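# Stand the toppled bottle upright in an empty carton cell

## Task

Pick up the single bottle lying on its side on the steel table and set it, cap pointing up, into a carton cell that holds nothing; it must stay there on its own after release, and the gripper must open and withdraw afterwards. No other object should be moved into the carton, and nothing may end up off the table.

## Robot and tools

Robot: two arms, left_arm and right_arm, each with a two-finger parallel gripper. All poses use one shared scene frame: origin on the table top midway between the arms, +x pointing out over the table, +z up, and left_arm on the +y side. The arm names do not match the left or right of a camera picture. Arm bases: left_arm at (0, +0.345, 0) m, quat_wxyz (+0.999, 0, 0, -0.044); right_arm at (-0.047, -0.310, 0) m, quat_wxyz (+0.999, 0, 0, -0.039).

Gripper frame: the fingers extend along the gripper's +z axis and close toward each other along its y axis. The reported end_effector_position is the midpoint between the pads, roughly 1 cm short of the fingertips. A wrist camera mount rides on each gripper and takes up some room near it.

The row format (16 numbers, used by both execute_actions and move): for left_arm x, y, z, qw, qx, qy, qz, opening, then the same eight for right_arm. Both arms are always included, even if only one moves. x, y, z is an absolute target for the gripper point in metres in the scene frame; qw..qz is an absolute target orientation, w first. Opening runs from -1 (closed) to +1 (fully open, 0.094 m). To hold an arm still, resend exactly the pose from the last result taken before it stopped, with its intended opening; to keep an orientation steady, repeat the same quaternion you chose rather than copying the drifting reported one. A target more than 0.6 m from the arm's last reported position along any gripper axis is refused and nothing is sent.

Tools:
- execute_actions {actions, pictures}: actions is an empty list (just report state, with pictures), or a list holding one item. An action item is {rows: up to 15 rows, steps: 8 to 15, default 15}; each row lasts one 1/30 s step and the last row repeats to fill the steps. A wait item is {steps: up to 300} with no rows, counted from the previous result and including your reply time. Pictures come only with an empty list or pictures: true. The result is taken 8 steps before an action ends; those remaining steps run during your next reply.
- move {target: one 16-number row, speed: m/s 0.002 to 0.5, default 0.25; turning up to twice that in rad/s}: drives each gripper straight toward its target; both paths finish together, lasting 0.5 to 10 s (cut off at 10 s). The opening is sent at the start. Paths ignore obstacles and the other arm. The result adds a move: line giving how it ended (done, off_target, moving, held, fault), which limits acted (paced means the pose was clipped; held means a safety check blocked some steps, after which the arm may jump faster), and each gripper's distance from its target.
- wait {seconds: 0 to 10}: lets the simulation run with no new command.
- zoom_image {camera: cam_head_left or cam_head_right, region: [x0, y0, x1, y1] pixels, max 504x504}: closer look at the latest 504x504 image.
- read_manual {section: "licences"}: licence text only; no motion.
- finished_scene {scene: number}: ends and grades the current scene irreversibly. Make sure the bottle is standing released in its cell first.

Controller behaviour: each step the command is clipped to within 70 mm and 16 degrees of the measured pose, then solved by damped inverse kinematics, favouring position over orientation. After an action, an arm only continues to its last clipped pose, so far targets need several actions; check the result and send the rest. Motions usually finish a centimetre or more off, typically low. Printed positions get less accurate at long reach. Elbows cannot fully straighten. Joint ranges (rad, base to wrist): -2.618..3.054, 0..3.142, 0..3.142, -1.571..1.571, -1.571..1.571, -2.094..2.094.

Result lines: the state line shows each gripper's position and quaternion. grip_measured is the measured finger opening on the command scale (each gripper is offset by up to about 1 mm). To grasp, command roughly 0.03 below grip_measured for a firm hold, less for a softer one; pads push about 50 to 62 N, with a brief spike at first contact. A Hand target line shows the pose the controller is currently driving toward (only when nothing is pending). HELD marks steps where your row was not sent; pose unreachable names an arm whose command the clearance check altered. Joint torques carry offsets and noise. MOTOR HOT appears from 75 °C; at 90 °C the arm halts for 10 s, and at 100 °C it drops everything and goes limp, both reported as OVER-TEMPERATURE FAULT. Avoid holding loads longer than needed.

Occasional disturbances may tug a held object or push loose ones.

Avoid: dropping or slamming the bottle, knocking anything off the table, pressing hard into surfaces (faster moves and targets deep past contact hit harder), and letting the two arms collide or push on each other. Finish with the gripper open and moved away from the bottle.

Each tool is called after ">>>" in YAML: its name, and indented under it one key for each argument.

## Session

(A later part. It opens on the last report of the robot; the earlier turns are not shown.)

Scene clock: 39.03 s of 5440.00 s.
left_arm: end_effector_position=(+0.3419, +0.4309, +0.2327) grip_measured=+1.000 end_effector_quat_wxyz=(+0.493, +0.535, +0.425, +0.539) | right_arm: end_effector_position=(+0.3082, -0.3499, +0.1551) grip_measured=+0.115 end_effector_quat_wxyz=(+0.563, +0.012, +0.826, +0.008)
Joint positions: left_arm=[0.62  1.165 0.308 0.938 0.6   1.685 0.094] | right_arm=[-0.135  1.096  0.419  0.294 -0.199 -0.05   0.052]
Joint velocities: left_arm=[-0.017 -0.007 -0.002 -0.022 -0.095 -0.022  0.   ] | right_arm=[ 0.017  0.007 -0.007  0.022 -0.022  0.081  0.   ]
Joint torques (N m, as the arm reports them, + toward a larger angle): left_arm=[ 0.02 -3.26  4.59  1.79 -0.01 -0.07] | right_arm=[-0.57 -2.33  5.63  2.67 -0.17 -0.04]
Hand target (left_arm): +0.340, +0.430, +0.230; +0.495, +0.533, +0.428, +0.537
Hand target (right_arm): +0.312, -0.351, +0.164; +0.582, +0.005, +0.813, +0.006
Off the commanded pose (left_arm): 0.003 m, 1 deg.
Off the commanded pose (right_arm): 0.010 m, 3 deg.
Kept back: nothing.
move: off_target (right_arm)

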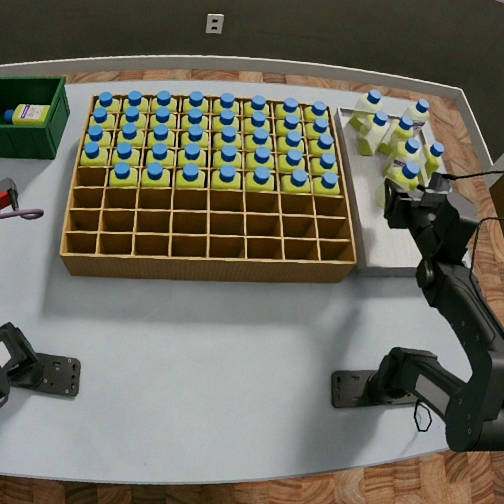

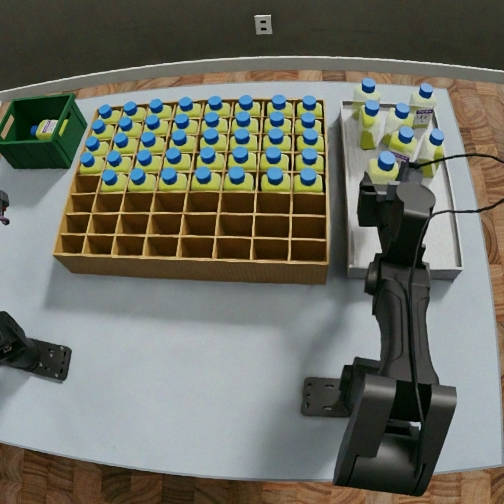

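>>> move:
  target: [0.34, 0.43, 0.23, 0.495, 0.533, 0.428, 0.537, 1.0, 0.31, -0.35, 0.115, 0.5983, -0.004, 0.8013, -0.004, 0.07]
  speed: 0.08

>>> zoom_image:
  camera: "cam_head_left"
  region: [340, 140, 460, 270]

Scene clock: 40.80 s of 5440.00 s.
left_arm: end_effector_position=(+0.3419, +0.4309, +0.2327) grip_measured=+1.000 end_effector_quat_wxyz=(+0.493, +0.535, +0.425, +0.539) | right_arm: end_effector_position=(+0.3070, -0.3494, +0.1074) grip_measured=+0.115 end_effector_quat_wxyz=(+0.581, +0.002, +0.814, +0.001)
Joint positions: left_arm=[0.62  1.165 0.308 0.938 0.6   1.685 0.094] | right_arm=[-0.135  1.307  0.244  0.724 -0.2   -0.066  0.052]
Joint velocities: left_arm=[-0.002  0.002 -0.007 -0.022 -0.022 -0.037  0.   ] | right_arm=[ 0.002  0.012  0.007  0.125  0.007 -0.037 -0.002]
Joint torques (N m, as the arm reports them, + toward a larger angle): left_arm=[ 0.02 -3.27  4.6   1.79 -0.01 -0.07] | right_arm=[-0.16 -3.    4.5   2.69 -0.08 -0.06]
Hand target (left_arm): +0.340, +0.430, +0.230; +0.495, +0.533, +0.428, +0.537
Hand target (right_arm): +0.309, -0.350, +0.115; +0.598, -0.004, +0.802, -0.004
Off the commanded pose (left_arm): 0.003 m, 1 deg.
Off the commanded pose (right_arm): 0.008 m, 3 deg.
Kept back: nothing.
move: off_target (right_arm)

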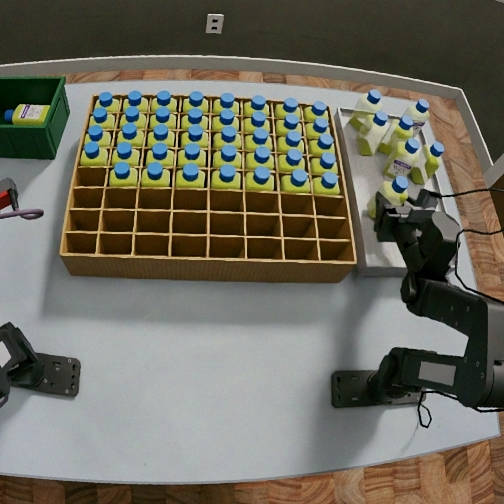

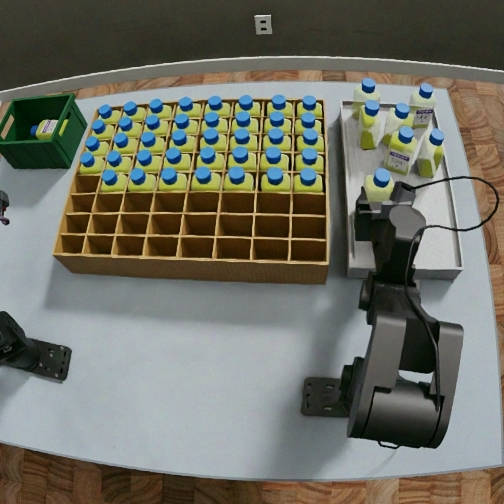

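Region (340, 140, 460, 270) of cam_head_left's 504x504 image, scaled by 3.877, with more detail than that image has; it fills the left 465 columns of this view, and the rest is white.

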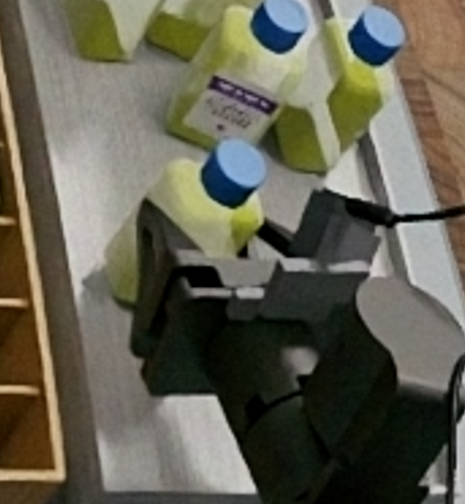

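>>> move:
  target: [0.34, 0.43, 0.23, 0.495, 0.533, 0.428, 0.537, 1.0, 0.31, -0.35, 0.104, 0.5983, -0.004, 0.8013, -0.004, 0.07]
  speed: 0.02

>>> zoom_image:
  camera: "cam_head_left"
  region: [340, 140, 460, 270]

Scene clock: 42.60 s of 5440.00 s.
left_arm: end_effector_position=(+0.3419, +0.4309, +0.2327) grip_measured=+1.000 end_effector_quat_wxyz=(+0.493, +0.535, +0.425, +0.539) | right_arm: end_effector_position=(+0.3095, -0.3500, +0.1001) grip_measured=+0.115 end_effector_quat_wxyz=(+0.587, +0.001, +0.810, -0.001)
Joint positions: left_arm=[0.62  1.165 0.308 0.938 0.6   1.685 0.094] | right_arm=[-0.135  1.381  0.227  0.83  -0.2   -0.067  0.052]
Joint velocities: left_arm=[ 0.007  0.002  0.002 -0.022 -0.007 -0.007  0.   ] | right_arm=[ 0.002  0.012 -0.022 -0.022  0.007  0.022 -0.001]
Joint torques (N m, as the arm reports them, + toward a larger angle): left_arm=[ 0.02 -3.27  4.59  1.79 -0.02 -0.07] | right_arm=[-0.14 -3.05  3.81  2.56 -0.08 -0.05]
Hand target (left_arm): +0.340, +0.430, +0.230; +0.495, +0.533, +0.428, +0.537
Hand target (right_arm): +0.310, -0.350, +0.104; +0.598, -0.004, +0.802, -0.004
Off the commanded pose (left_arm): 0.003 m, 1 deg.
Off the commanded pose (right_arm): 0.004 m, 2 deg.
Kept back: nothing.
move: done

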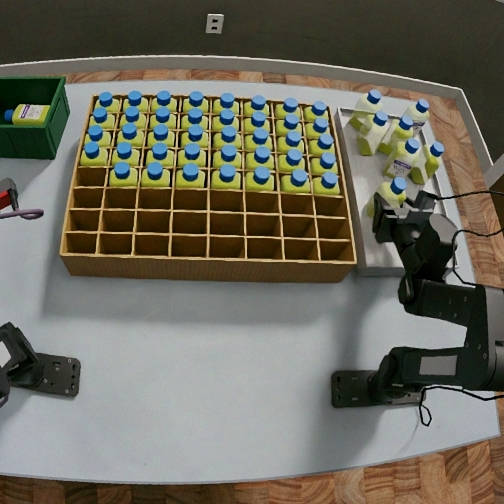

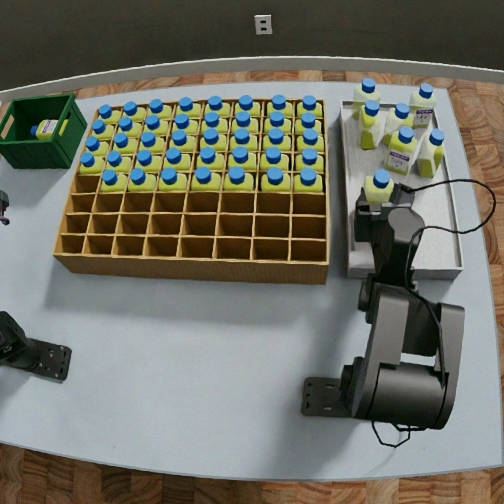

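Region (340, 140, 460, 270) of cam_head_left's 504x504 image, scaled by 3.877, with more detail than that image has; it fills the left 465 columns of this view, and the rest is white.

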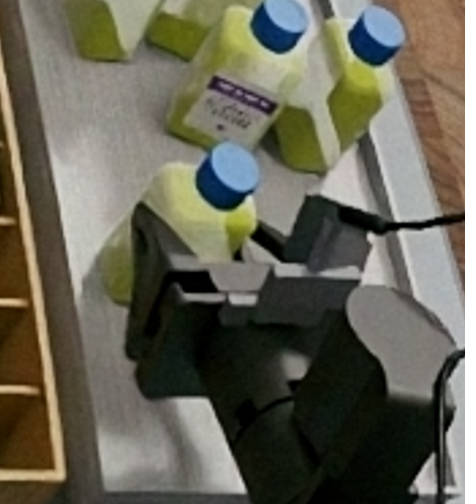

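>>> move:
  target: [0.34, 0.43, 0.23, 0.495, 0.533, 0.428, 0.537, 1.0, 0.31, -0.35, 0.097, 0.5878, -0.002, 0.8090, -0.002, 0.07]
  speed: 0.015

>>> zoom_image:
  camera: "cam_head_left"
  region: [340, 140, 460, 270]

Scene clock: 43.60 s of 5440.00 s.
left_arm: end_effector_position=(+0.3419, +0.4309, +0.2327) grip_measured=+1.000 end_effector_quat_wxyz=(+0.493, +0.535, +0.425, +0.539) | right_arm: end_effector_position=(+0.3103, -0.3501, +0.0995) grip_measured=+0.115 end_effector_quat_wxyz=(+0.588, +0.001, +0.809, -0.001)
Joint positions: left_arm=[0.62  1.165 0.308 0.938 0.6   1.685 0.094] | right_arm=[-0.135  1.393  0.226  0.847 -0.2   -0.067  0.052]
Joint velocities: left_arm=[ 0.002 -0.007  0.012 -0.022  0.022 -0.007  0.   ] | right_arm=[ 0.012 -0.002 -0.017  0.007  0.022  0.037  0.002]
Joint torques (N m, as the arm reports them, + toward a larger angle): left_arm=[ 0.02 -3.28  4.6   1.79 -0.01 -0.07] | right_arm=[-0.08 -2.38  4.14  2.3  -0.04 -0.04]
Hand target (left_arm): +0.340, +0.430, +0.230; +0.495, +0.533, +0.428, +0.537
Hand target (right_arm): +0.310, -0.350, +0.097; +0.587, -0.002, +0.809, -0.002
Off the commanded pose (left_arm): 0.003 m, 1 deg.
Off the commanded pose (right_arm): 0.003 m, 0 deg.
Kept back: nothing.
move: done

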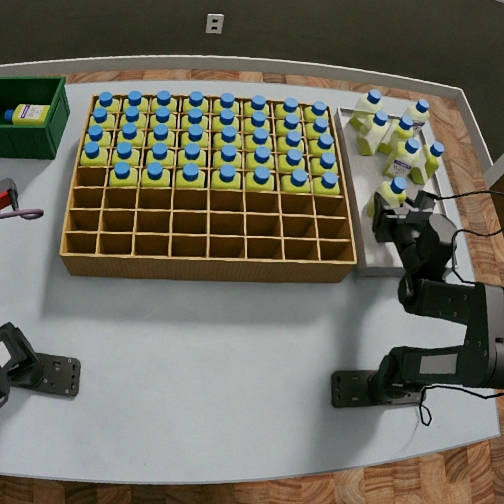

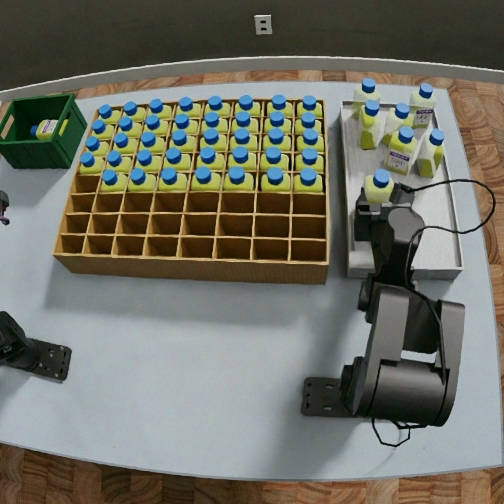

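Region (340, 140, 460, 270) of cam_head_left's 504x504 image, scaled by 3.877, with more detail than that image has; it fills the left 465 columns of this view, and the rest is white.

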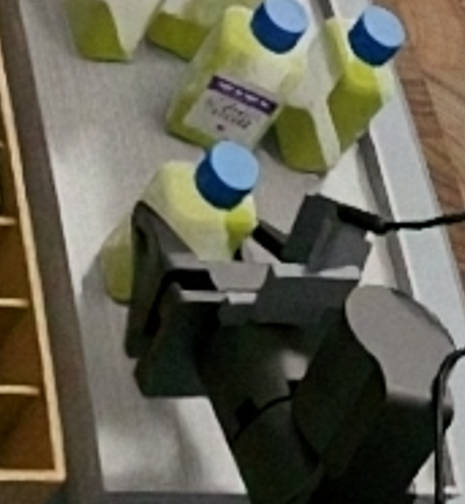

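>>> execute_actions:
  actions:
    - {"rows": [[0.34,0.43,0.23,0.495,0.533,0.428,0.537,1.0,0.31,-0.35,0.098,0.5878,-0.002,0.8090,-0.002,0.10],[0.34,0.43,0.23,0.495,0.533,0.428,0.537,1.0,0.31,-0.35,0.098,0.5878,-0.002,0.8090,-0.002,0.115],[0.34,0.43,0.23,0.495,0.533,0.428,0.537,1.0,0.31,-0.35,0.098,0.5878,-0.002,0.8090,-0.002,0.13],[0.34,0.43,0.23,0.495,0.533,0.428,0.537,1.0,0.31,-0.35,0.098,0.5878,-0.002,0.8090,-0.002,0.15],[0.34,0.43,0.23,0.495,0.533,0.428,0.537,1.0,0.31,-0.35,0.098,0.5878,-0.002,0.8090,-0.002,0.19],[0.34,0.43,0.23,0.495,0.533,0.428,0.537,1.0,0.31,-0.35,0.098,0.5878,-0.002,0.8090,-0.002,0.25],[0.34,0.43,0.23,0.495,0.533,0.428,0.537,1.0,0.31,-0.35,0.098,0.5878,-0.002,0.8090,-0.002,0.33],[0.34,0.43,0.23,0.495,0.533,0.428,0.537,1.0,0.31,-0.35,0.098,0.5878,-0.002,0.8090,-0.002,0.42],[0.34,0.43,0.23,0.495,0.533,0.428,0.537,1.0,0.31,-0.35,0.098,0.5878,-0.002,0.8090,-0.002,0.52],[0.34,0.43,0.23,0.495,0.533,0.428,0.537,1.0,0.31,-0.35,0.098,0.5878,-0.002,0.8090,-0.002,0.62]], "steps": 12}

>>> move:
  target: [0.34, 0.43, 0.23, 0.495, 0.533, 0.428, 0.537, 1.0, 0.31, -0.35, 0.158, 0.3007, 0.0, 0.9537, 0.0, 0.62]
  speed: 0.2

>>> zoom_image:
  camera: "cam_head_left"
  region: [340, 130, 460, 260]

>>> zoom_image:
  camera: "cam_head_right"
  region: [320, 120, 450, 250]

Scene clock: 44.53 s of 5440.00 s.
left_arm: end_effector_position=(+0.3419, +0.4309, +0.2327) grip_measured=+1.000 end_effector_quat_wxyz=(+0.493, +0.535, +0.425, +0.539) | right_arm: end_effector_position=(+0.3103, -0.3501, +0.0995) grip_measured=+0.145 end_effector_quat_wxyz=(+0.588, +0.001, +0.809, -0.001)
Joint positions: left_arm=[0.62  1.165 0.308 0.938 0.6   1.685 0.094] | right_arm=[-0.135  1.393  0.226  0.847 -0.2   -0.067  0.054]
Joint velocities: left_arm=[-0.022 -0.002 -0.002 -0.007  0.022  0.022  0.   ] | right_arm=[-0.002 -0.012 -0.002 -0.051  0.037 -0.051  0.01 ]
Joint torques (N m, as the arm reports them, + toward a larger angle): left_arm=[ 0.02 -3.27  4.59  1.79 -0.01 -0.07] | right_arm=[-0.02 -3.04  4.24  2.23 -0.03  0.02]
Steps of this call (steps 1 to 24: nothing new was sent; steps 25 to 28: the first 4 steps of this action). Readings (end_effector_position):
25: left_arm (+0.3419, +0.4309, +0.2327) | right_arm (+0.3103, -0.3501, +0.0995)
26: left_arm (+0.3419, +0.4309, +0.2327) | right_arm (+0.3103, -0.3501, +0.0995)
28: the state above

Scene clock: 47.30 s of 5440.00 s.
left_arm: end_effector_position=(+0.3419, +0.4309, +0.2327) grip_measured=+1.000 end_effector_quat_wxyz=(+0.493, +0.535, +0.425, +0.539) | right_arm: end_effector_position=(+0.3050, -0.3503, +0.1490) grip_measured=+0.618 end_effector_quat_wxyz=(+0.294, +0.006, +0.956, +0.001)
Joint positions: left_arm=[0.62  1.165 0.308 0.938 0.6   1.685 0.094] | right_arm=[-0.082  1.357  1.03  -0.652 -0.088 -0.122  0.076]
Joint velocities: left_arm=[ 0.007 -0.012  0.007  0.022 -0.095  0.007  0.   ] | right_arm=[-0.002 -0.012 -0.002  0.037  0.051 -0.022 -0.   ]
Joint torques (N m, as the arm reports them, + toward a larger angle): left_arm=[ 0.03 -3.28  4.59  1.79 -0.01 -0.07] | right_arm=[ 0.68 -4.06  8.3   1.45  0.13 -0.03]
Hand target (left_arm): +0.340, +0.430, +0.230; +0.495, +0.533, +0.428, +0.537
Hand target (right_arm): +0.311, -0.350, +0.158; +0.301, +0.000, +0.954, -0.005
Off your previous action's commanded pose (left_arm): 0.003 m, 1 deg at its last step (step 8 of this call).
Off your previous action's commanded pose (right_arm): 0.002 m, 0 deg at its last step (step 8 of this call).
Off the commanded pose (left_arm): 0.003 m, 1 deg.
Off the commanded pose (right_arm): 0.010 m, 1 deg.
Kept back: nothing.
move: done

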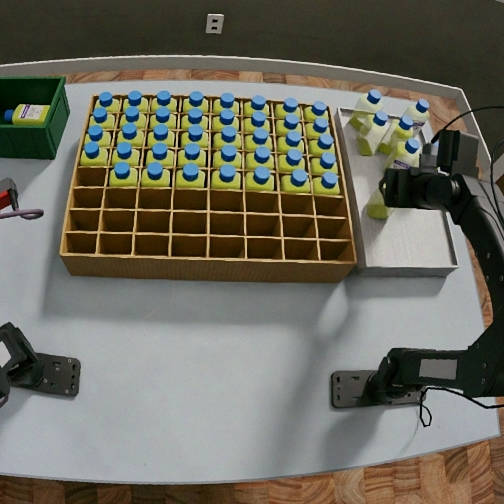

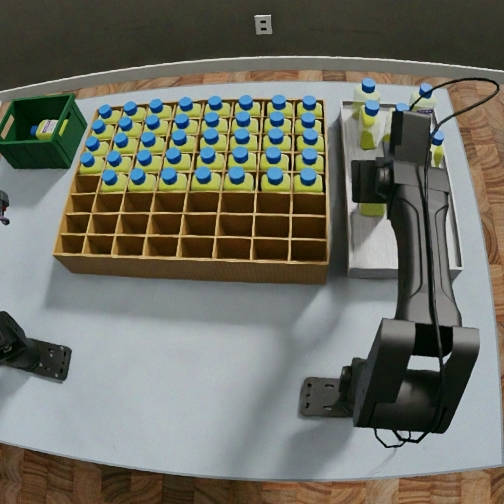

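Region (340, 130, 460, 260) of cam_head_left's 504x504 image, scaled by 3.877, with more detail than that image has; it fills the left 465 columns of this view, and the rest is white.

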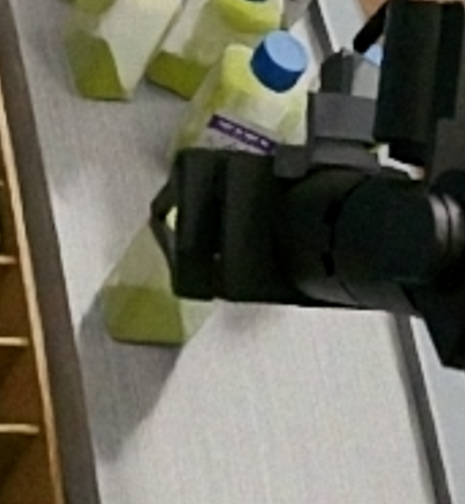

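Region (320, 120, 450, 250) of cam_head_right's 504x504 image, scaled by 3.877, with more detail than that image has.

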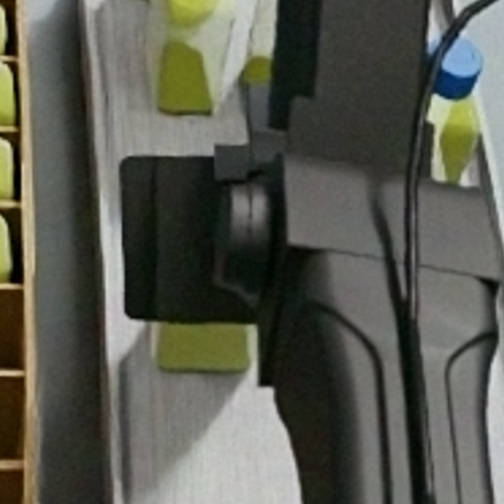

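>>> move:
  target: [0.34, 0.43, 0.23, 0.495, 0.533, 0.428, 0.537, 1.0, 0.315, -0.35, 0.158, 0.1305, 0.0, 0.9914, 0.0, 0.62]
  speed: 0.2

>>> zoom_image:
  camera: "cam_head_left"
  region: [340, 130, 460, 260]

>>> zoom_image:
  camera: "cam_head_right"
  region: [320, 120, 450, 250]

Scene clock: 49.20 s of 5440.00 s.
left_arm: end_effector_position=(+0.3419, +0.4309, +0.2327) grip_measured=+1.000 end_effector_quat_wxyz=(+0.493, +0.535, +0.425, +0.539) | right_arm: end_effector_position=(+0.3100, -0.3501, +0.1511) grip_measured=+0.618 end_effector_quat_wxyz=(+0.125, +0.004, +0.992, +0.004)
Joint positions: left_arm=[0.62  1.165 0.308 0.938 0.6   1.685 0.094] | right_arm=[-0.055  1.669  1.471 -1.125 -0.039 -0.122  0.076]
Joint velocities: left_arm=[-0.012  0.002 -0.007  0.037 -0.007 -0.022  0.   ] | right_arm=[-0.002  0.007 -0.002 -0.066  0.007 -0.007 -0.001]
Joint torques (N m, as the arm reports them, + toward a larger angle): left_arm=[ 0.04 -3.27  4.61  1.79 -0.01 -0.07] | right_arm=[ 0.58 -6.56  8.    0.84  0.13 -0.06]
Hand target (left_arm): +0.340, +0.430, +0.230; +0.495, +0.533, +0.428, +0.537
Hand target (right_arm): +0.315, -0.350, +0.158; +0.131, -0.001, +0.991, -0.003
Off the commanded pose (left_arm): 0.003 m, 1 deg.
Off the commanded pose (right_arm): 0.009 m, 1 deg.
Kept back: nothing.
move: done

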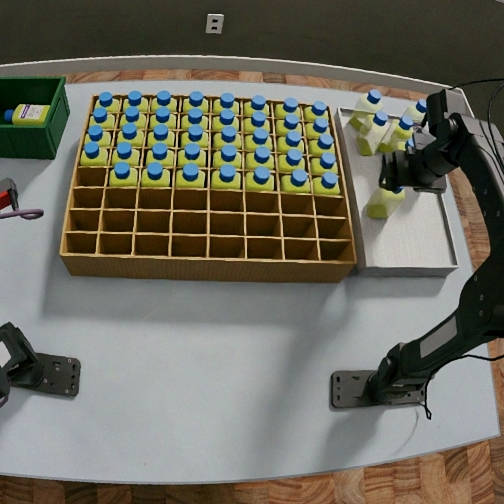

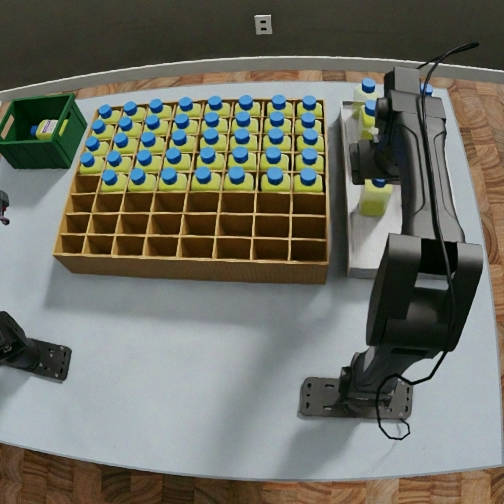

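Region (340, 130, 460, 260) of cam_head_left's 504x504 image, scaled by 3.877, with more detail than that image has; it fills the left 465 columns of this view, and the rest is white.

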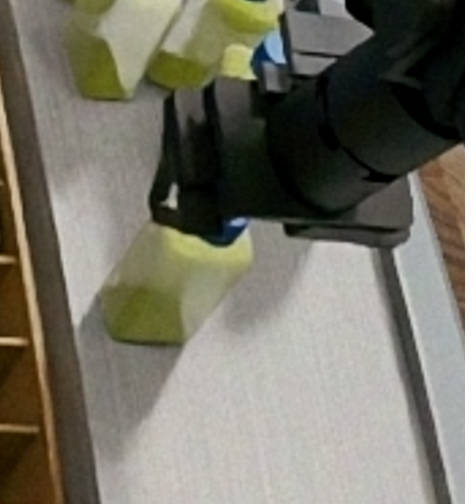

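Region (320, 120, 450, 250) of cam_head_right's 504x504 image, scaled by 3.877, with more detail than that image has.

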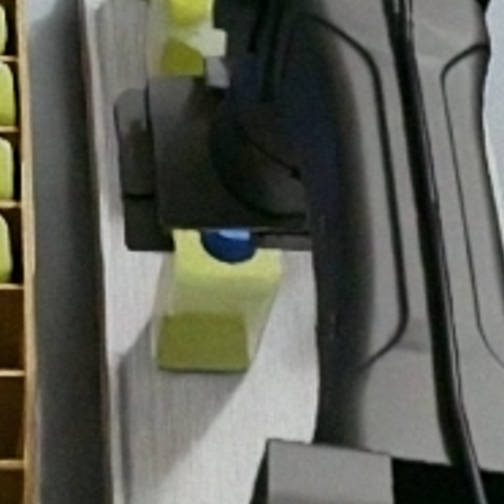

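>>> move:
  target: [0.34, 0.43, 0.23, 0.495, 0.533, 0.428, 0.537, 1.0, 0.310, -0.35, 0.142, 0.1305, 0.0, 0.9914, 0.0, 0.62]
  speed: 0.03

>>> zoom_image:
  camera: "cam_head_left"
  region: [340, 130, 460, 260]

Scene clock: 51.17 s of 5440.00 s.
left_arm: end_effector_position=(+0.3419, +0.4309, +0.2327) grip_measured=+1.000 end_effector_quat_wxyz=(+0.493, +0.535, +0.425, +0.539) | right_arm: end_effector_position=(+0.3092, -0.3500, +0.1411) grip_measured=+0.618 end_effector_quat_wxyz=(+0.123, +0.004, +0.992, +0.004)
Joint positions: left_arm=[0.62  1.165 0.308 0.938 0.6   1.685 0.094] | right_arm=[-0.055  1.669  1.432 -1.091 -0.039 -0.122  0.076]
Joint velocities: left_arm=[ 0.007 -0.007 -0.007 -0.007  0.007  0.037  0.   ] | right_arm=[ 0.007  0.002 -0.007 -0.007 -0.081  0.022  0.001]
Joint torques (N m, as the arm reports them, + toward a larger angle): left_arm=[ 0.02 -3.27  4.6   1.79 -0.01 -0.07] | right_arm=[ 0.24 -8.07  4.53  1.1   0.08 -0.04]
Hand target (left_arm): +0.340, +0.430, +0.230; +0.495, +0.533, +0.428, +0.537
Hand target (right_arm): +0.310, -0.350, +0.142; +0.130, +0.000, +0.991, +0.000
Off the commanded pose (left_arm): 0.003 m, 1 deg.
Off the commanded pose (right_arm): 0.001 m, 1 deg.
Kept back: nothing.
move: done

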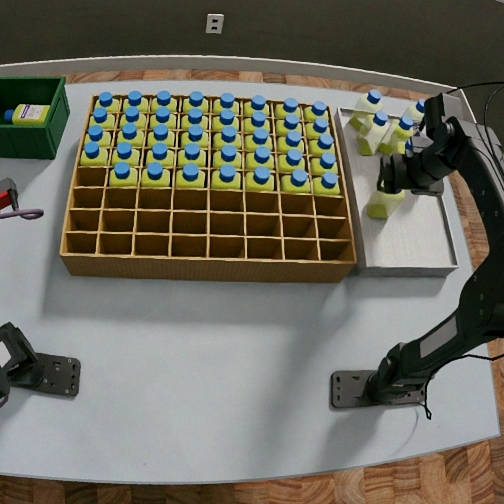

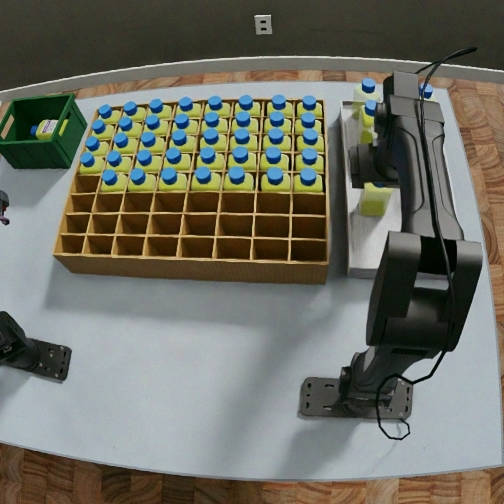

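Region (340, 130, 460, 260) of cam_head_left's 504x504 image, scaled by 3.877, with more detail than that image has; it fills the left 465 columns of this view, and the rest is white.

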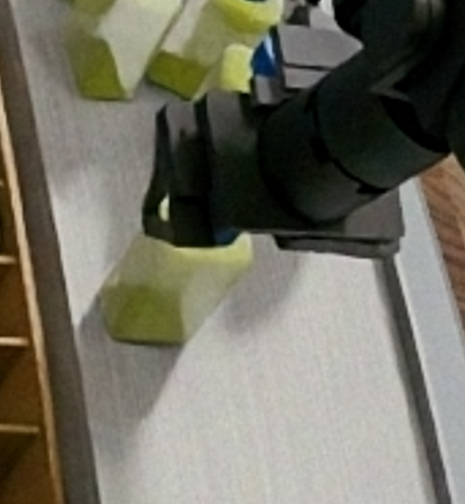

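>>> move:
  target: [0.34, 0.43, 0.23, 0.495, 0.533, 0.428, 0.537, 1.0, 0.314, -0.35, 0.153, 0.1305, 0.0, 0.9914, 0.0, 0.4]
  speed: 0.03

>>> zoom_image:
  camera: "cam_head_left"
  region: [350, 140, 440, 230]

Scene clock: 52.53 s of 5440.00 s.
left_arm: end_effector_position=(+0.3419, +0.4309, +0.2327) grip_measured=+1.000 end_effector_quat_wxyz=(+0.493, +0.535, +0.425, +0.539) | right_arm: end_effector_position=(+0.3090, -0.3500, +0.1447) grip_measured=+0.402 end_effector_quat_wxyz=(+0.122, +0.004, +0.992, +0.004)
Joint positions: left_arm=[0.62  1.165 0.308 0.938 0.6   1.685 0.094] | right_arm=[-0.055  1.669  1.447 -1.106 -0.039 -0.122  0.066]
Joint velocities: left_arm=[-0.002  0.012  0.002  0.007 -0.051 -0.081  0.   ] | right_arm=[ 0.007  0.022  0.012 -0.037 -0.081  0.051  0.   ]
Joint torques (N m, as the arm reports them, + toward a larger angle): left_arm=[ 0.02 -3.27  4.6   1.79 -0.02 -0.07] | right_arm=[ 0.42 -7.08  7.7   0.86  0.06 -0.02]
Hand target (left_arm): +0.340, +0.430, +0.230; +0.495, +0.533, +0.428, +0.537
Hand target (right_arm): +0.314, -0.350, +0.153; +0.131, +0.000, +0.991, +0.000
Off the commanded pose (left_arm): 0.003 m, 1 deg.
Off the commanded pose (right_arm): 0.010 m, 1 deg.
Kept back: nothing.
move: done

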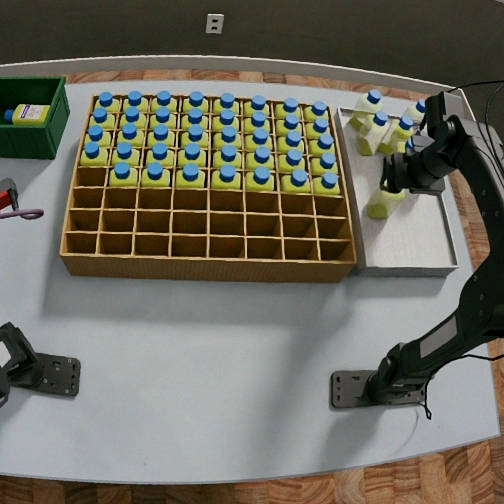

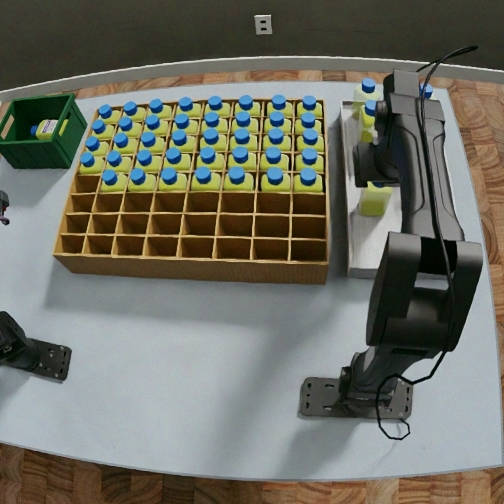

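Region (350, 140, 440, 230) of cam_head_left's 504x504 image, scaled by 5.600, with more detail than that image has.

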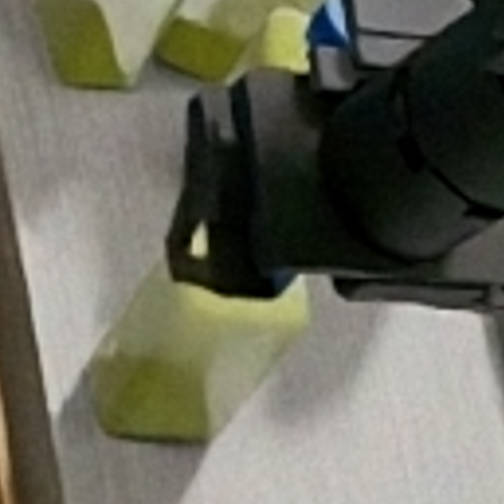

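>>> execute_actions:
  actions:
    - {"rows": [[0.34,0.43,0.23,0.495,0.533,0.428,0.537,1.0,0.314,-0.35,0.153,0.1305,0.0,0.9914,0.0,0.35],[0.34,0.43,0.23,0.495,0.533,0.428,0.537,1.0,0.314,-0.35,0.153,0.1305,0.0,0.9914,0.0,0.30],[0.34,0.43,0.23,0.495,0.533,0.428,0.537,1.0,0.314,-0.35,0.153,0.1305,0.0,0.9914,0.0,0.25],[0.34,0.43,0.23,0.495,0.533,0.428,0.537,1.0,0.314,-0.35,0.153,0.1305,0.0,0.9914,0.0,0.20],[0.34,0.43,0.23,0.495,0.533,0.428,0.537,1.0,0.314,-0.35,0.153,0.1305,0.0,0.9914,0.0,0.15],[0.34,0.43,0.23,0.495,0.533,0.428,0.537,1.0,0.314,-0.35,0.153,0.1305,0.0,0.9914,0.0,0.10],[0.34,0.43,0.23,0.495,0.533,0.428,0.537,1.0,0.314,-0.35,0.153,0.1305,0.0,0.9914,0.0,0.06],[0.34,0.43,0.23,0.495,0.533,0.428,0.537,1.0,0.314,-0.35,0.153,0.1305,0.0,0.9914,0.0,0.02],[0.34,0.43,0.23,0.495,0.533,0.428,0.537,1.0,0.314,-0.35,0.153,0.1305,0.0,0.9914,0.0,-0.02],[0.34,0.43,0.23,0.495,0.533,0.428,0.537,1.0,0.314,-0.35,0.153,0.1305,0.0,0.9914,0.0,-0.06],[0.34,0.43,0.23,0.495,0.533,0.428,0.537,1.0,0.314,-0.35,0.153,0.1305,0.0,0.9914,0.0,-0.10],[0.34,0.43,0.23,0.495,0.533,0.428,0.537,1.0,0.314,-0.35,0.153,0.1305,0.0,0.9914,0.0,-0.13],[0.34,0.43,0.23,0.495,0.533,0.428,0.537,1.0,0.314,-0.35,0.153,0.1305,0.0,0.9914,0.0,-0.16],[0.34,0.43,0.23,0.495,0.533,0.428,0.537,1.0,0.314,-0.35,0.153,0.1305,0.0,0.9914,0.0,-0.19],[0.34,0.43,0.23,0.495,0.533,0.428,0.537,1.0,0.314,-0.35,0.153,0.1305,0.0,0.9914,0.0,-0.22]], "steps": 15}

>>> wait:
  seconds: 0.1

>>> zoom_image:
  camera: "cam_head_left"
  region: [350, 140, 440, 230]

Scene clock: 53.47 s of 5440.00 s.
left_arm: end_effector_position=(+0.3419, +0.4309, +0.2327) grip_measured=+1.000 end_effector_quat_wxyz=(+0.493, +0.535, +0.425, +0.539) | right_arm: end_effector_position=(+0.3087, -0.3500, +0.1446) grip_measured=+0.081 end_effector_quat_wxyz=(+0.122, +0.004, +0.993, +0.004)
Joint positions: left_arm=[0.62  1.165 0.308 0.938 0.6   1.685 0.094] | right_arm=[-0.055  1.669  1.447 -1.107 -0.039 -0.122  0.051]
Joint velocities: left_arm=[ 0.017  0.007 -0.002  0.007  0.007  0.022  0.   ] | right_arm=[-0.002  0.002 -0.002  0.022 -0.066 -0.051 -0.038]
Joint torques (N m, as the arm reports them, + toward a larger angle): left_arm=[ 0.02 -3.27  4.59  1.79 -0.02 -0.06] | right_arm=[ 0.42 -6.88  7.8   0.83  0.08 -0.04]
Steps of this call (steps 1 to 21: nothing new was sent; steps 22 to 28: the first 7 steps of this action). Readings (end_effector_position):
22: left_arm (+0.3419, +0.4309, +0.2327) | right_arm (+0.3087, -0.3500, +0.1446)
23: left_arm (+0.3419, +0.4309, +0.2327) | right_arm (+0.3087, -0.3500, +0.1446)
25: left_arm (+0.3419, +0.4309, +0.2327) | right_arm (+0.3087, -0.3500, +0.1446)
28: the state above

Scene clock: 53.83 s of 5440.00 s.
left_arm: end_effector_position=(+0.3419, +0.4309, +0.2327) grip_measured=+1.000 end_effector_quat_wxyz=(+0.493, +0.535, +0.425, +0.539) | right_arm: end_effector_position=(+0.3087, -0.3500, +0.1446) grip_measured=-0.218 end_effector_quat_wxyz=(+0.122, +0.004, +0.993, +0.004)
Joint positions: left_arm=[0.62  1.165 0.308 0.938 0.6   1.685 0.094] | right_arm=[-0.055  1.669  1.447 -1.107 -0.039 -0.122  0.037]
Joint velocities: left_arm=[-0.012  0.017 -0.007  0.037 -0.037 -0.022  0.   ] | right_arm=[-0.002  0.007  0.002 -0.081 -0.051 -0.022 -0.001]
Joint torques (N m, as the arm reports them, + toward a larger angle): left_arm=[ 0.02 -3.28  4.59  1.79 -0.01 -0.07] | right_arm=[ 0.48 -6.86  7.74  0.82  0.07 -0.03]
Hand target (left_arm): +0.340, +0.430, +0.230; +0.495, +0.533, +0.428, +0.537
Hand target (right_arm): +0.314, -0.350, +0.153; +0.131, +0.000, +0.991, +0.000
Off the commanded pose (left_arm): 0.003 m, 1 deg.
Off the commanded pose (right_arm): 0.010 m, 1 deg.
Kept back: nothing.
Steps of this call (steps 1 to 8: the last 8 steps of your previous action; steps 9 to 11: nothing new was sent). Readings (end_effector_position):
1: left_arm (+0.3419, +0.4309, +0.2327) | right_arm (+0.3087, -0.3500, +0.1446)
2: left_arm (+0.3419, +0.4309, +0.2327) | right_arm (+0.3087, -0.3500, +0.1446)
4: left_arm (+0.3419, +0.4309, +0.2327) | right_arm (+0.3087, -0.3500, +0.1446)
8: left_arm (+0.3419, +0.4309, +0.2327) | right_arm (+0.3087, -0.3500, +0.1446)
11: the state above

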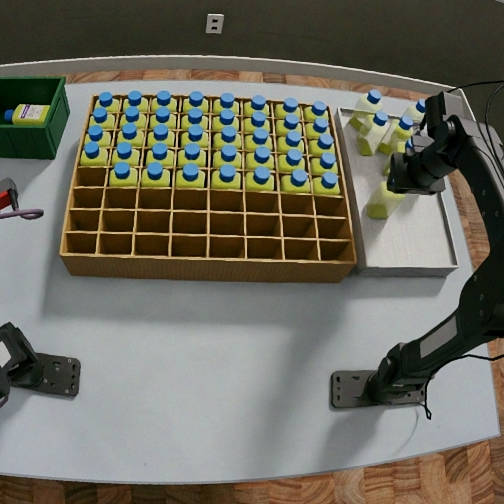

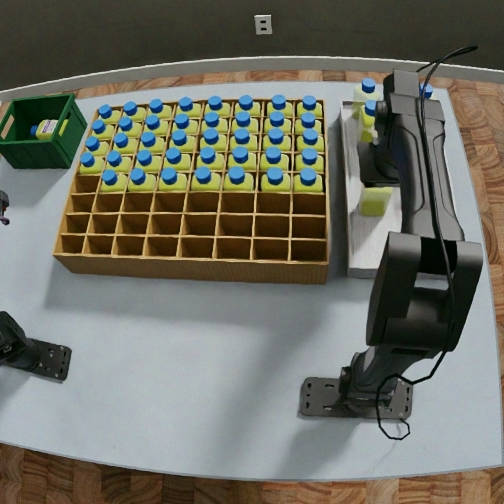

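Region (350, 140, 440, 230) of cam_head_left's 504x504 image, scaled by 5.600, with more detail than that image has.

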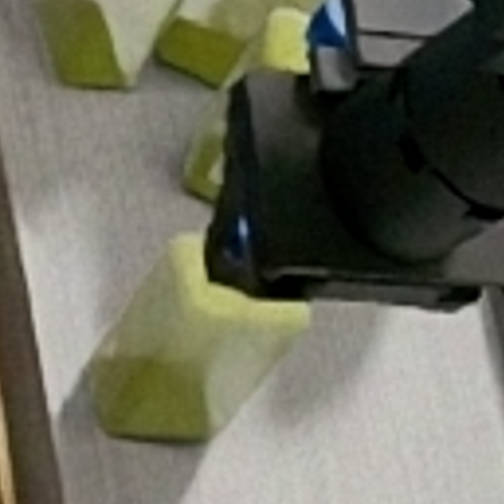

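>>> execute_actions:
  actions:
    - {"rows": [[0.34,0.43,0.23,0.495,0.533,0.428,0.537,1.0,0.314,-0.35,0.153,0.1305,0.0,0.9914,0.0,-0.24],[0.34,0.43,0.23,0.495,0.533,0.428,0.537,1.0,0.314,-0.35,0.153,0.1305,0.0,0.9914,0.0,-0.26],[0.34,0.43,0.23,0.495,0.533,0.428,0.537,1.0,0.314,-0.35,0.153,0.1305,0.0,0.9914,0.0,-0.28],[0.34,0.43,0.23,0.495,0.533,0.428,0.537,1.0,0.314,-0.35,0.153,0.1305,0.0,0.9914,0.0,-0.30],[0.34,0.43,0.23,0.495,0.533,0.428,0.537,1.0,0.314,-0.35,0.153,0.1305,0.0,0.9914,0.0,-0.315],[0.34,0.43,0.23,0.495,0.533,0.428,0.537,1.0,0.314,-0.35,0.153,0.1305,0.0,0.9914,0.0,-0.33],[0.34,0.43,0.23,0.495,0.533,0.428,0.537,1.0,0.314,-0.35,0.153,0.1305,0.0,0.9914,0.0,-0.345],[0.34,0.43,0.23,0.495,0.533,0.428,0.537,1.0,0.314,-0.35,0.153,0.1305,0.0,0.9914,0.0,-0.36],[0.34,0.43,0.23,0.495,0.533,0.428,0.537,1.0,0.314,-0.35,0.153,0.1305,0.0,0.9914,0.0,-0.375],[0.34,0.43,0.23,0.495,0.533,0.428,0.537,1.0,0.314,-0.35,0.153,0.1305,0.0,0.9914,0.0,-0.39],[0.34,0.43,0.23,0.495,0.533,0.428,0.537,1.0,0.314,-0.35,0.153,0.1305,0.0,0.9914,0.0,-0.405],[0.34,0.43,0.23,0.495,0.533,0.428,0.537,1.0,0.314,-0.35,0.153,0.1305,0.0,0.9914,0.0,-0.42],[0.34,0.43,0.23,0.495,0.533,0.428,0.537,1.0,0.314,-0.35,0.153,0.1305,0.0,0.9914,0.0,-0.435],[0.34,0.43,0.23,0.495,0.533,0.428,0.537,1.0,0.314,-0.35,0.153,0.1305,0.0,0.9914,0.0,-0.45],[0.34,0.43,0.23,0.495,0.533,0.428,0.537,1.0,0.314,-0.35,0.153,0.1305,0.0,0.9914,0.0,-0.46]], "steps": 15}

>>> wait:
  seconds: 0.1

>>> zoom_image:
  camera: "cam_head_left"
  region: [350, 140, 440, 230]

Scene clock: 55.20 s of 5440.00 s.
left_arm: end_effector_position=(+0.3419, +0.4309, +0.2327) grip_measured=+1.000 end_effector_quat_wxyz=(+0.493, +0.535, +0.425, +0.539) | right_arm: end_effector_position=(+0.3087, -0.3500, +0.1446) grip_measured=-0.336 end_effector_quat_wxyz=(+0.122, +0.004, +0.993, +0.004)
Joint positions: left_arm=[0.62  1.165 0.308 0.938 0.6   1.685 0.094] | right_arm=[-0.055  1.669  1.447 -1.107 -0.039 -0.122  0.031]
Joint velocities: left_arm=[ 0.002 -0.017 -0.012 -0.051 -0.037 -0.007  0.   ] | right_arm=[ 0.002 -0.002  0.007 -0.051  0.007  0.022 -0.014]
Joint torques (N m, as the arm reports them, + toward a larger angle): left_arm=[ 0.02 -3.28  4.6   1.79 -0.01 -0.07] | right_arm=[ 0.4  -6.81  7.77  0.82  0.08 -0.03]
Steps of this call (steps 1 to 34: nothing new was sent; steps 35 to 41: the first 7 steps of this action). Readings (end_effector_position):
35: left_arm (+0.3419, +0.4309, +0.2327) | right_arm (+0.3087, -0.3500, +0.1446)
36: left_arm (+0.3419, +0.4309, +0.2327) | right_arm (+0.3087, -0.3500, +0.1446)
38: left_arm (+0.3419, +0.4309, +0.2327) | right_arm (+0.3087, -0.3500, +0.1446)
41: the state above

Scene clock: 55.57 s of 5440.00 s.
left_arm: end_effector_position=(+0.3419, +0.4309, +0.2327) grip_measured=+1.000 end_effector_quat_wxyz=(+0.493, +0.535, +0.425, +0.539) | right_arm: end_effector_position=(+0.3086, -0.3499, +0.1446) grip_measured=-0.432 end_effector_quat_wxyz=(+0.122, +0.004, +0.993, +0.004)
Joint positions: left_arm=[0.62  1.165 0.308 0.938 0.6   1.685 0.094] | right_arm=[-0.055  1.669  1.447 -1.107 -0.039 -0.122  0.027]
Joint velocities: left_arm=[-0.002 -0.017  0.002  0.007 -0.066  0.037  0.   ] | right_arm=[-0.002 -0.012 -0.012 -0.051 -0.037 -0.051  0.001]
Joint torques (N m, as the arm reports them, + toward a larger angle): left_arm=[ 0.01 -3.27  4.6   1.79 -0.01 -0.07] | right_arm=[ 0.31 -6.92  7.72  0.86  0.07 -0.04]
Hand target (left_arm): +0.340, +0.430, +0.230; +0.495, +0.533, +0.428, +0.537
Hand target (right_arm): +0.314, -0.350, +0.153; +0.131, +0.000, +0.991, +0.000
Off the commanded pose (left_arm): 0.003 m, 1 deg.
Off the commanded pose (right_arm): 0.010 m, 1 deg.
Kept back: nothing.
Steps of this call (steps 1 to 8: the last 8 steps of your previous action; steps 9 to 11: nothing new was sent). Readings (end_effector_position):
1: left_arm (+0.3419, +0.4309, +0.2327) | right_arm (+0.3087, -0.3500, +0.1446)
2: left_arm (+0.3419, +0.4309, +0.2327) | right_arm (+0.3087, -0.3500, +0.1446)
4: left_arm (+0.3419, +0.4309, +0.2327) | right_arm (+0.3087, -0.3500, +0.1446)
8: left_arm (+0.3419, +0.4309, +0.2327) | right_arm (+0.3086, -0.3499, +0.1446)
11: the state above

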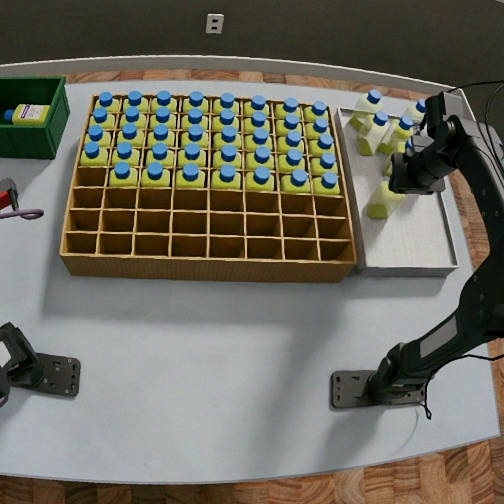

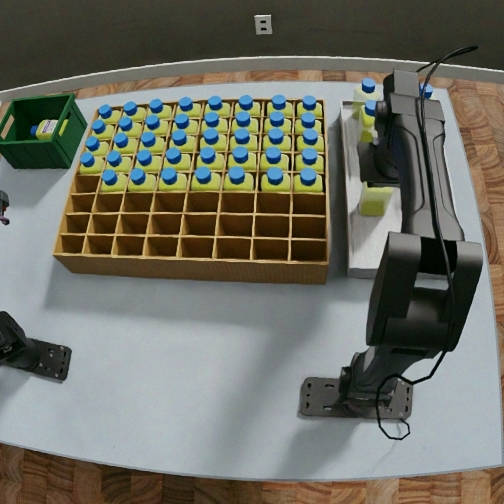

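Region (350, 140, 440, 230) of cam_head_left's 504x504 image, scaled by 5.600, with more detail than that image has.

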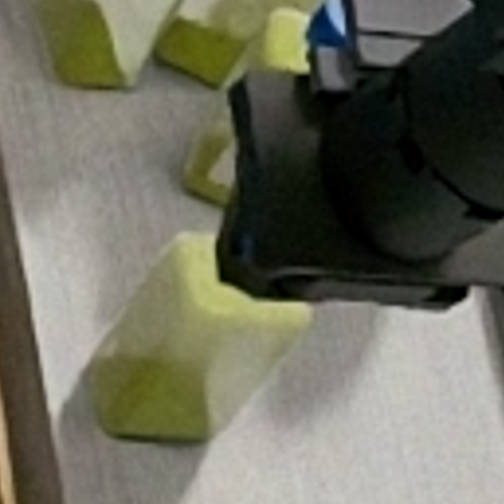

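>>> move:
  target: [0.34, 0.43, 0.23, 0.495, 0.533, 0.428, 0.537, 1.0, 0.305, -0.335, 0.225, 0.1305, 0.0, 0.9914, 0.0, -0.47]
  speed: 0.12

>>> move:
  target: [0.34, 0.43, 0.23, 0.495, 0.533, 0.428, 0.537, 1.0, 0.244, -0.165, 0.22, 0.1305, 0.0, 0.9914, 0.0, -0.47]
  speed: 0.15

>>> zoom_image:
  camera: "cam_head_left"
  region: [240, 150, 370, 290]

>>> zoom_image:
  camera: "cam_head_right"
  region: [210, 150, 340, 290]

Scene clock: 58.43 s of 5440.00 s.
left_arm: end_effector_position=(+0.3419, +0.4309, +0.2327) grip_measured=+1.000 end_effector_quat_wxyz=(+0.493, +0.535, +0.425, +0.539) | right_arm: end_effector_position=(+0.3009, -0.3351, +0.2143) grip_measured=-0.432 end_effector_quat_wxyz=(+0.114, +0.000, +0.993, +0.006)
Joint positions: left_arm=[0.62  1.165 0.308 0.938 0.6   1.685 0.094] | right_arm=[-0.013  1.692  1.756 -1.408 -0.033 -0.087  0.027]
Joint velocities: left_arm=[-0.012 -0.007  0.012  0.081 -0.022  0.051  0.   ] | right_arm=[-0.002 -0.007  0.017  0.051 -0.037 -0.051 -0.   ]
Joint torques (N m, as the arm reports them, + toward a larger angle): left_arm=[ 0.   -3.27  4.61  1.78 -0.01 -0.07] | right_arm=[ 0.56 -7.03  7.65  0.96  0.16  0.1 ]
Hand target (left_arm): +0.340, +0.430, +0.230; +0.495, +0.533, +0.428, +0.537
Hand target (right_arm): +0.306, -0.335, +0.225; +0.131, +0.000, +0.991, +0.000
Off the commanded pose (left_arm): 0.003 m, 1 deg.
Off the commanded pose (right_arm): 0.011 m, 2 deg.
Kept back: nothing.
move: off_target (right_arm)

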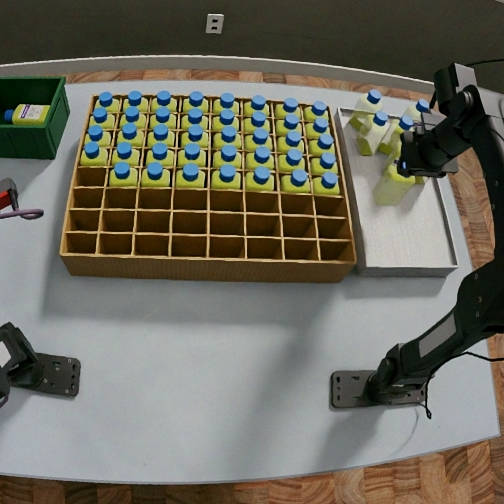

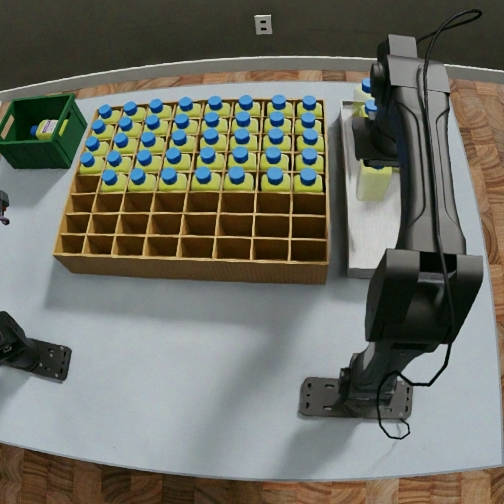

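Scene clock: 60.20 s of 5440.00 s.
left_arm: end_effector_position=(+0.3419, +0.4309, +0.2327) grip_measured=+1.000 end_effector_quat_wxyz=(+0.493, +0.535, +0.425, +0.539) | right_arm: end_effector_position=(+0.2430, -0.1623, +0.2109) grip_measured=-0.432 end_effector_quat_wxyz=(+0.117, -0.005, +0.993, -0.001)
Joint positions: left_arm=[0.62  1.165 0.308 0.938 0.6   1.685 0.094] | right_arm=[ 0.613  1.619  1.664 -1.413  0.12   0.513  0.027]
Joint velocities: left_arm=[-0.002 -0.007 -0.022  0.022 -0.051  0.037  0.   ] | right_arm=[ 0.012 -0.002 -0.002 -0.037  0.051  0.051 -0.001]
Joint torques (N m, as the arm reports them, + toward a larger angle): left_arm=[ 0.02 -3.27  4.6   1.79 -0.01 -0.07] | right_arm=[ 0.31 -6.86  6.96  0.76  0.38  0.1 ]
Hand target (left_arm): +0.340, +0.430, +0.230; +0.495, +0.533, +0.428, +0.537
Hand target (right_arm): +0.247, -0.163, +0.221; +0.134, -0.000, +0.991, -0.003
Off the commanded pose (left_arm): 0.003 m, 1 deg.
Off the commanded pose (right_arm): 0.010 m, 2 deg.
Kept back: nothing.
move: done

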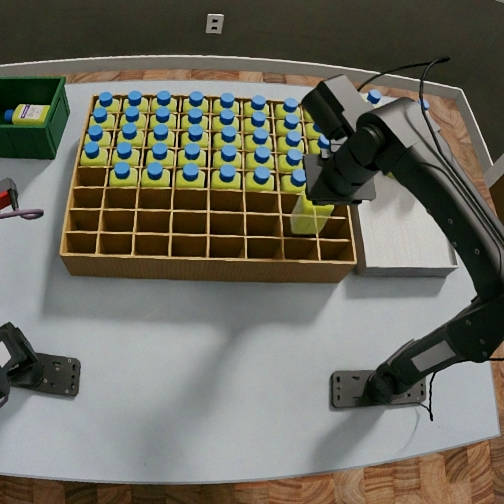

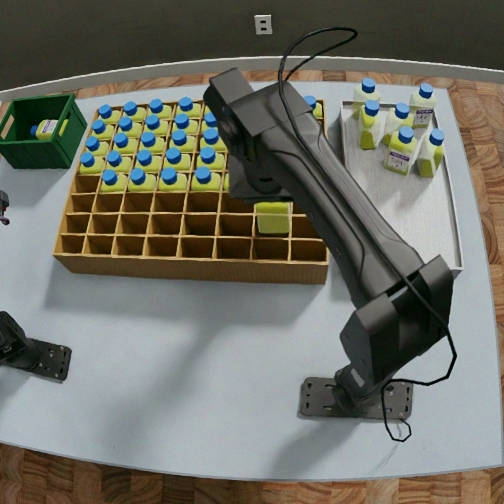

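Region (240, 150, 370, 290) of cam_head_left's 504x504 image, scaled by 3.600, with more detail than that image has; it fills the left 468 columns of this view, and the rest is white.

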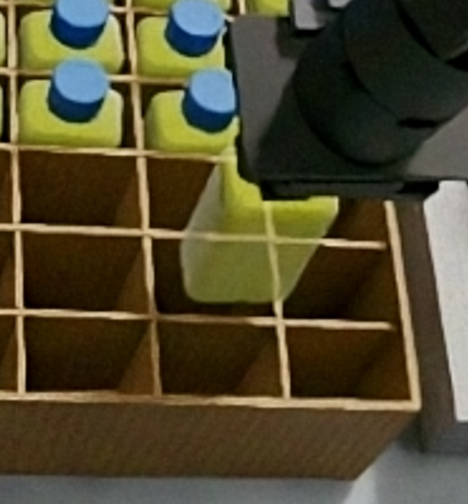

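Region (210, 150, 340, 290) of cam_head_right's 504x504 image, scaled by 3.600, with more detail than that image has; it fills the left 468 columns of this view, and the rest is white.

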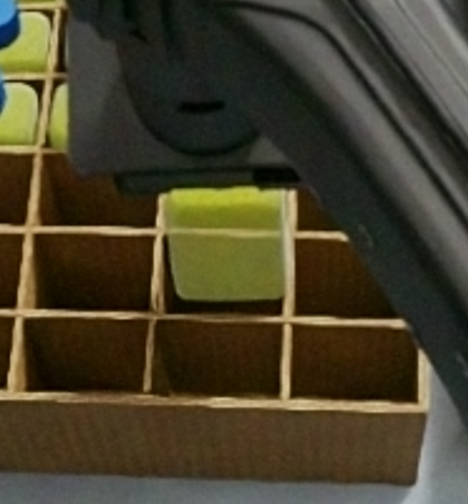

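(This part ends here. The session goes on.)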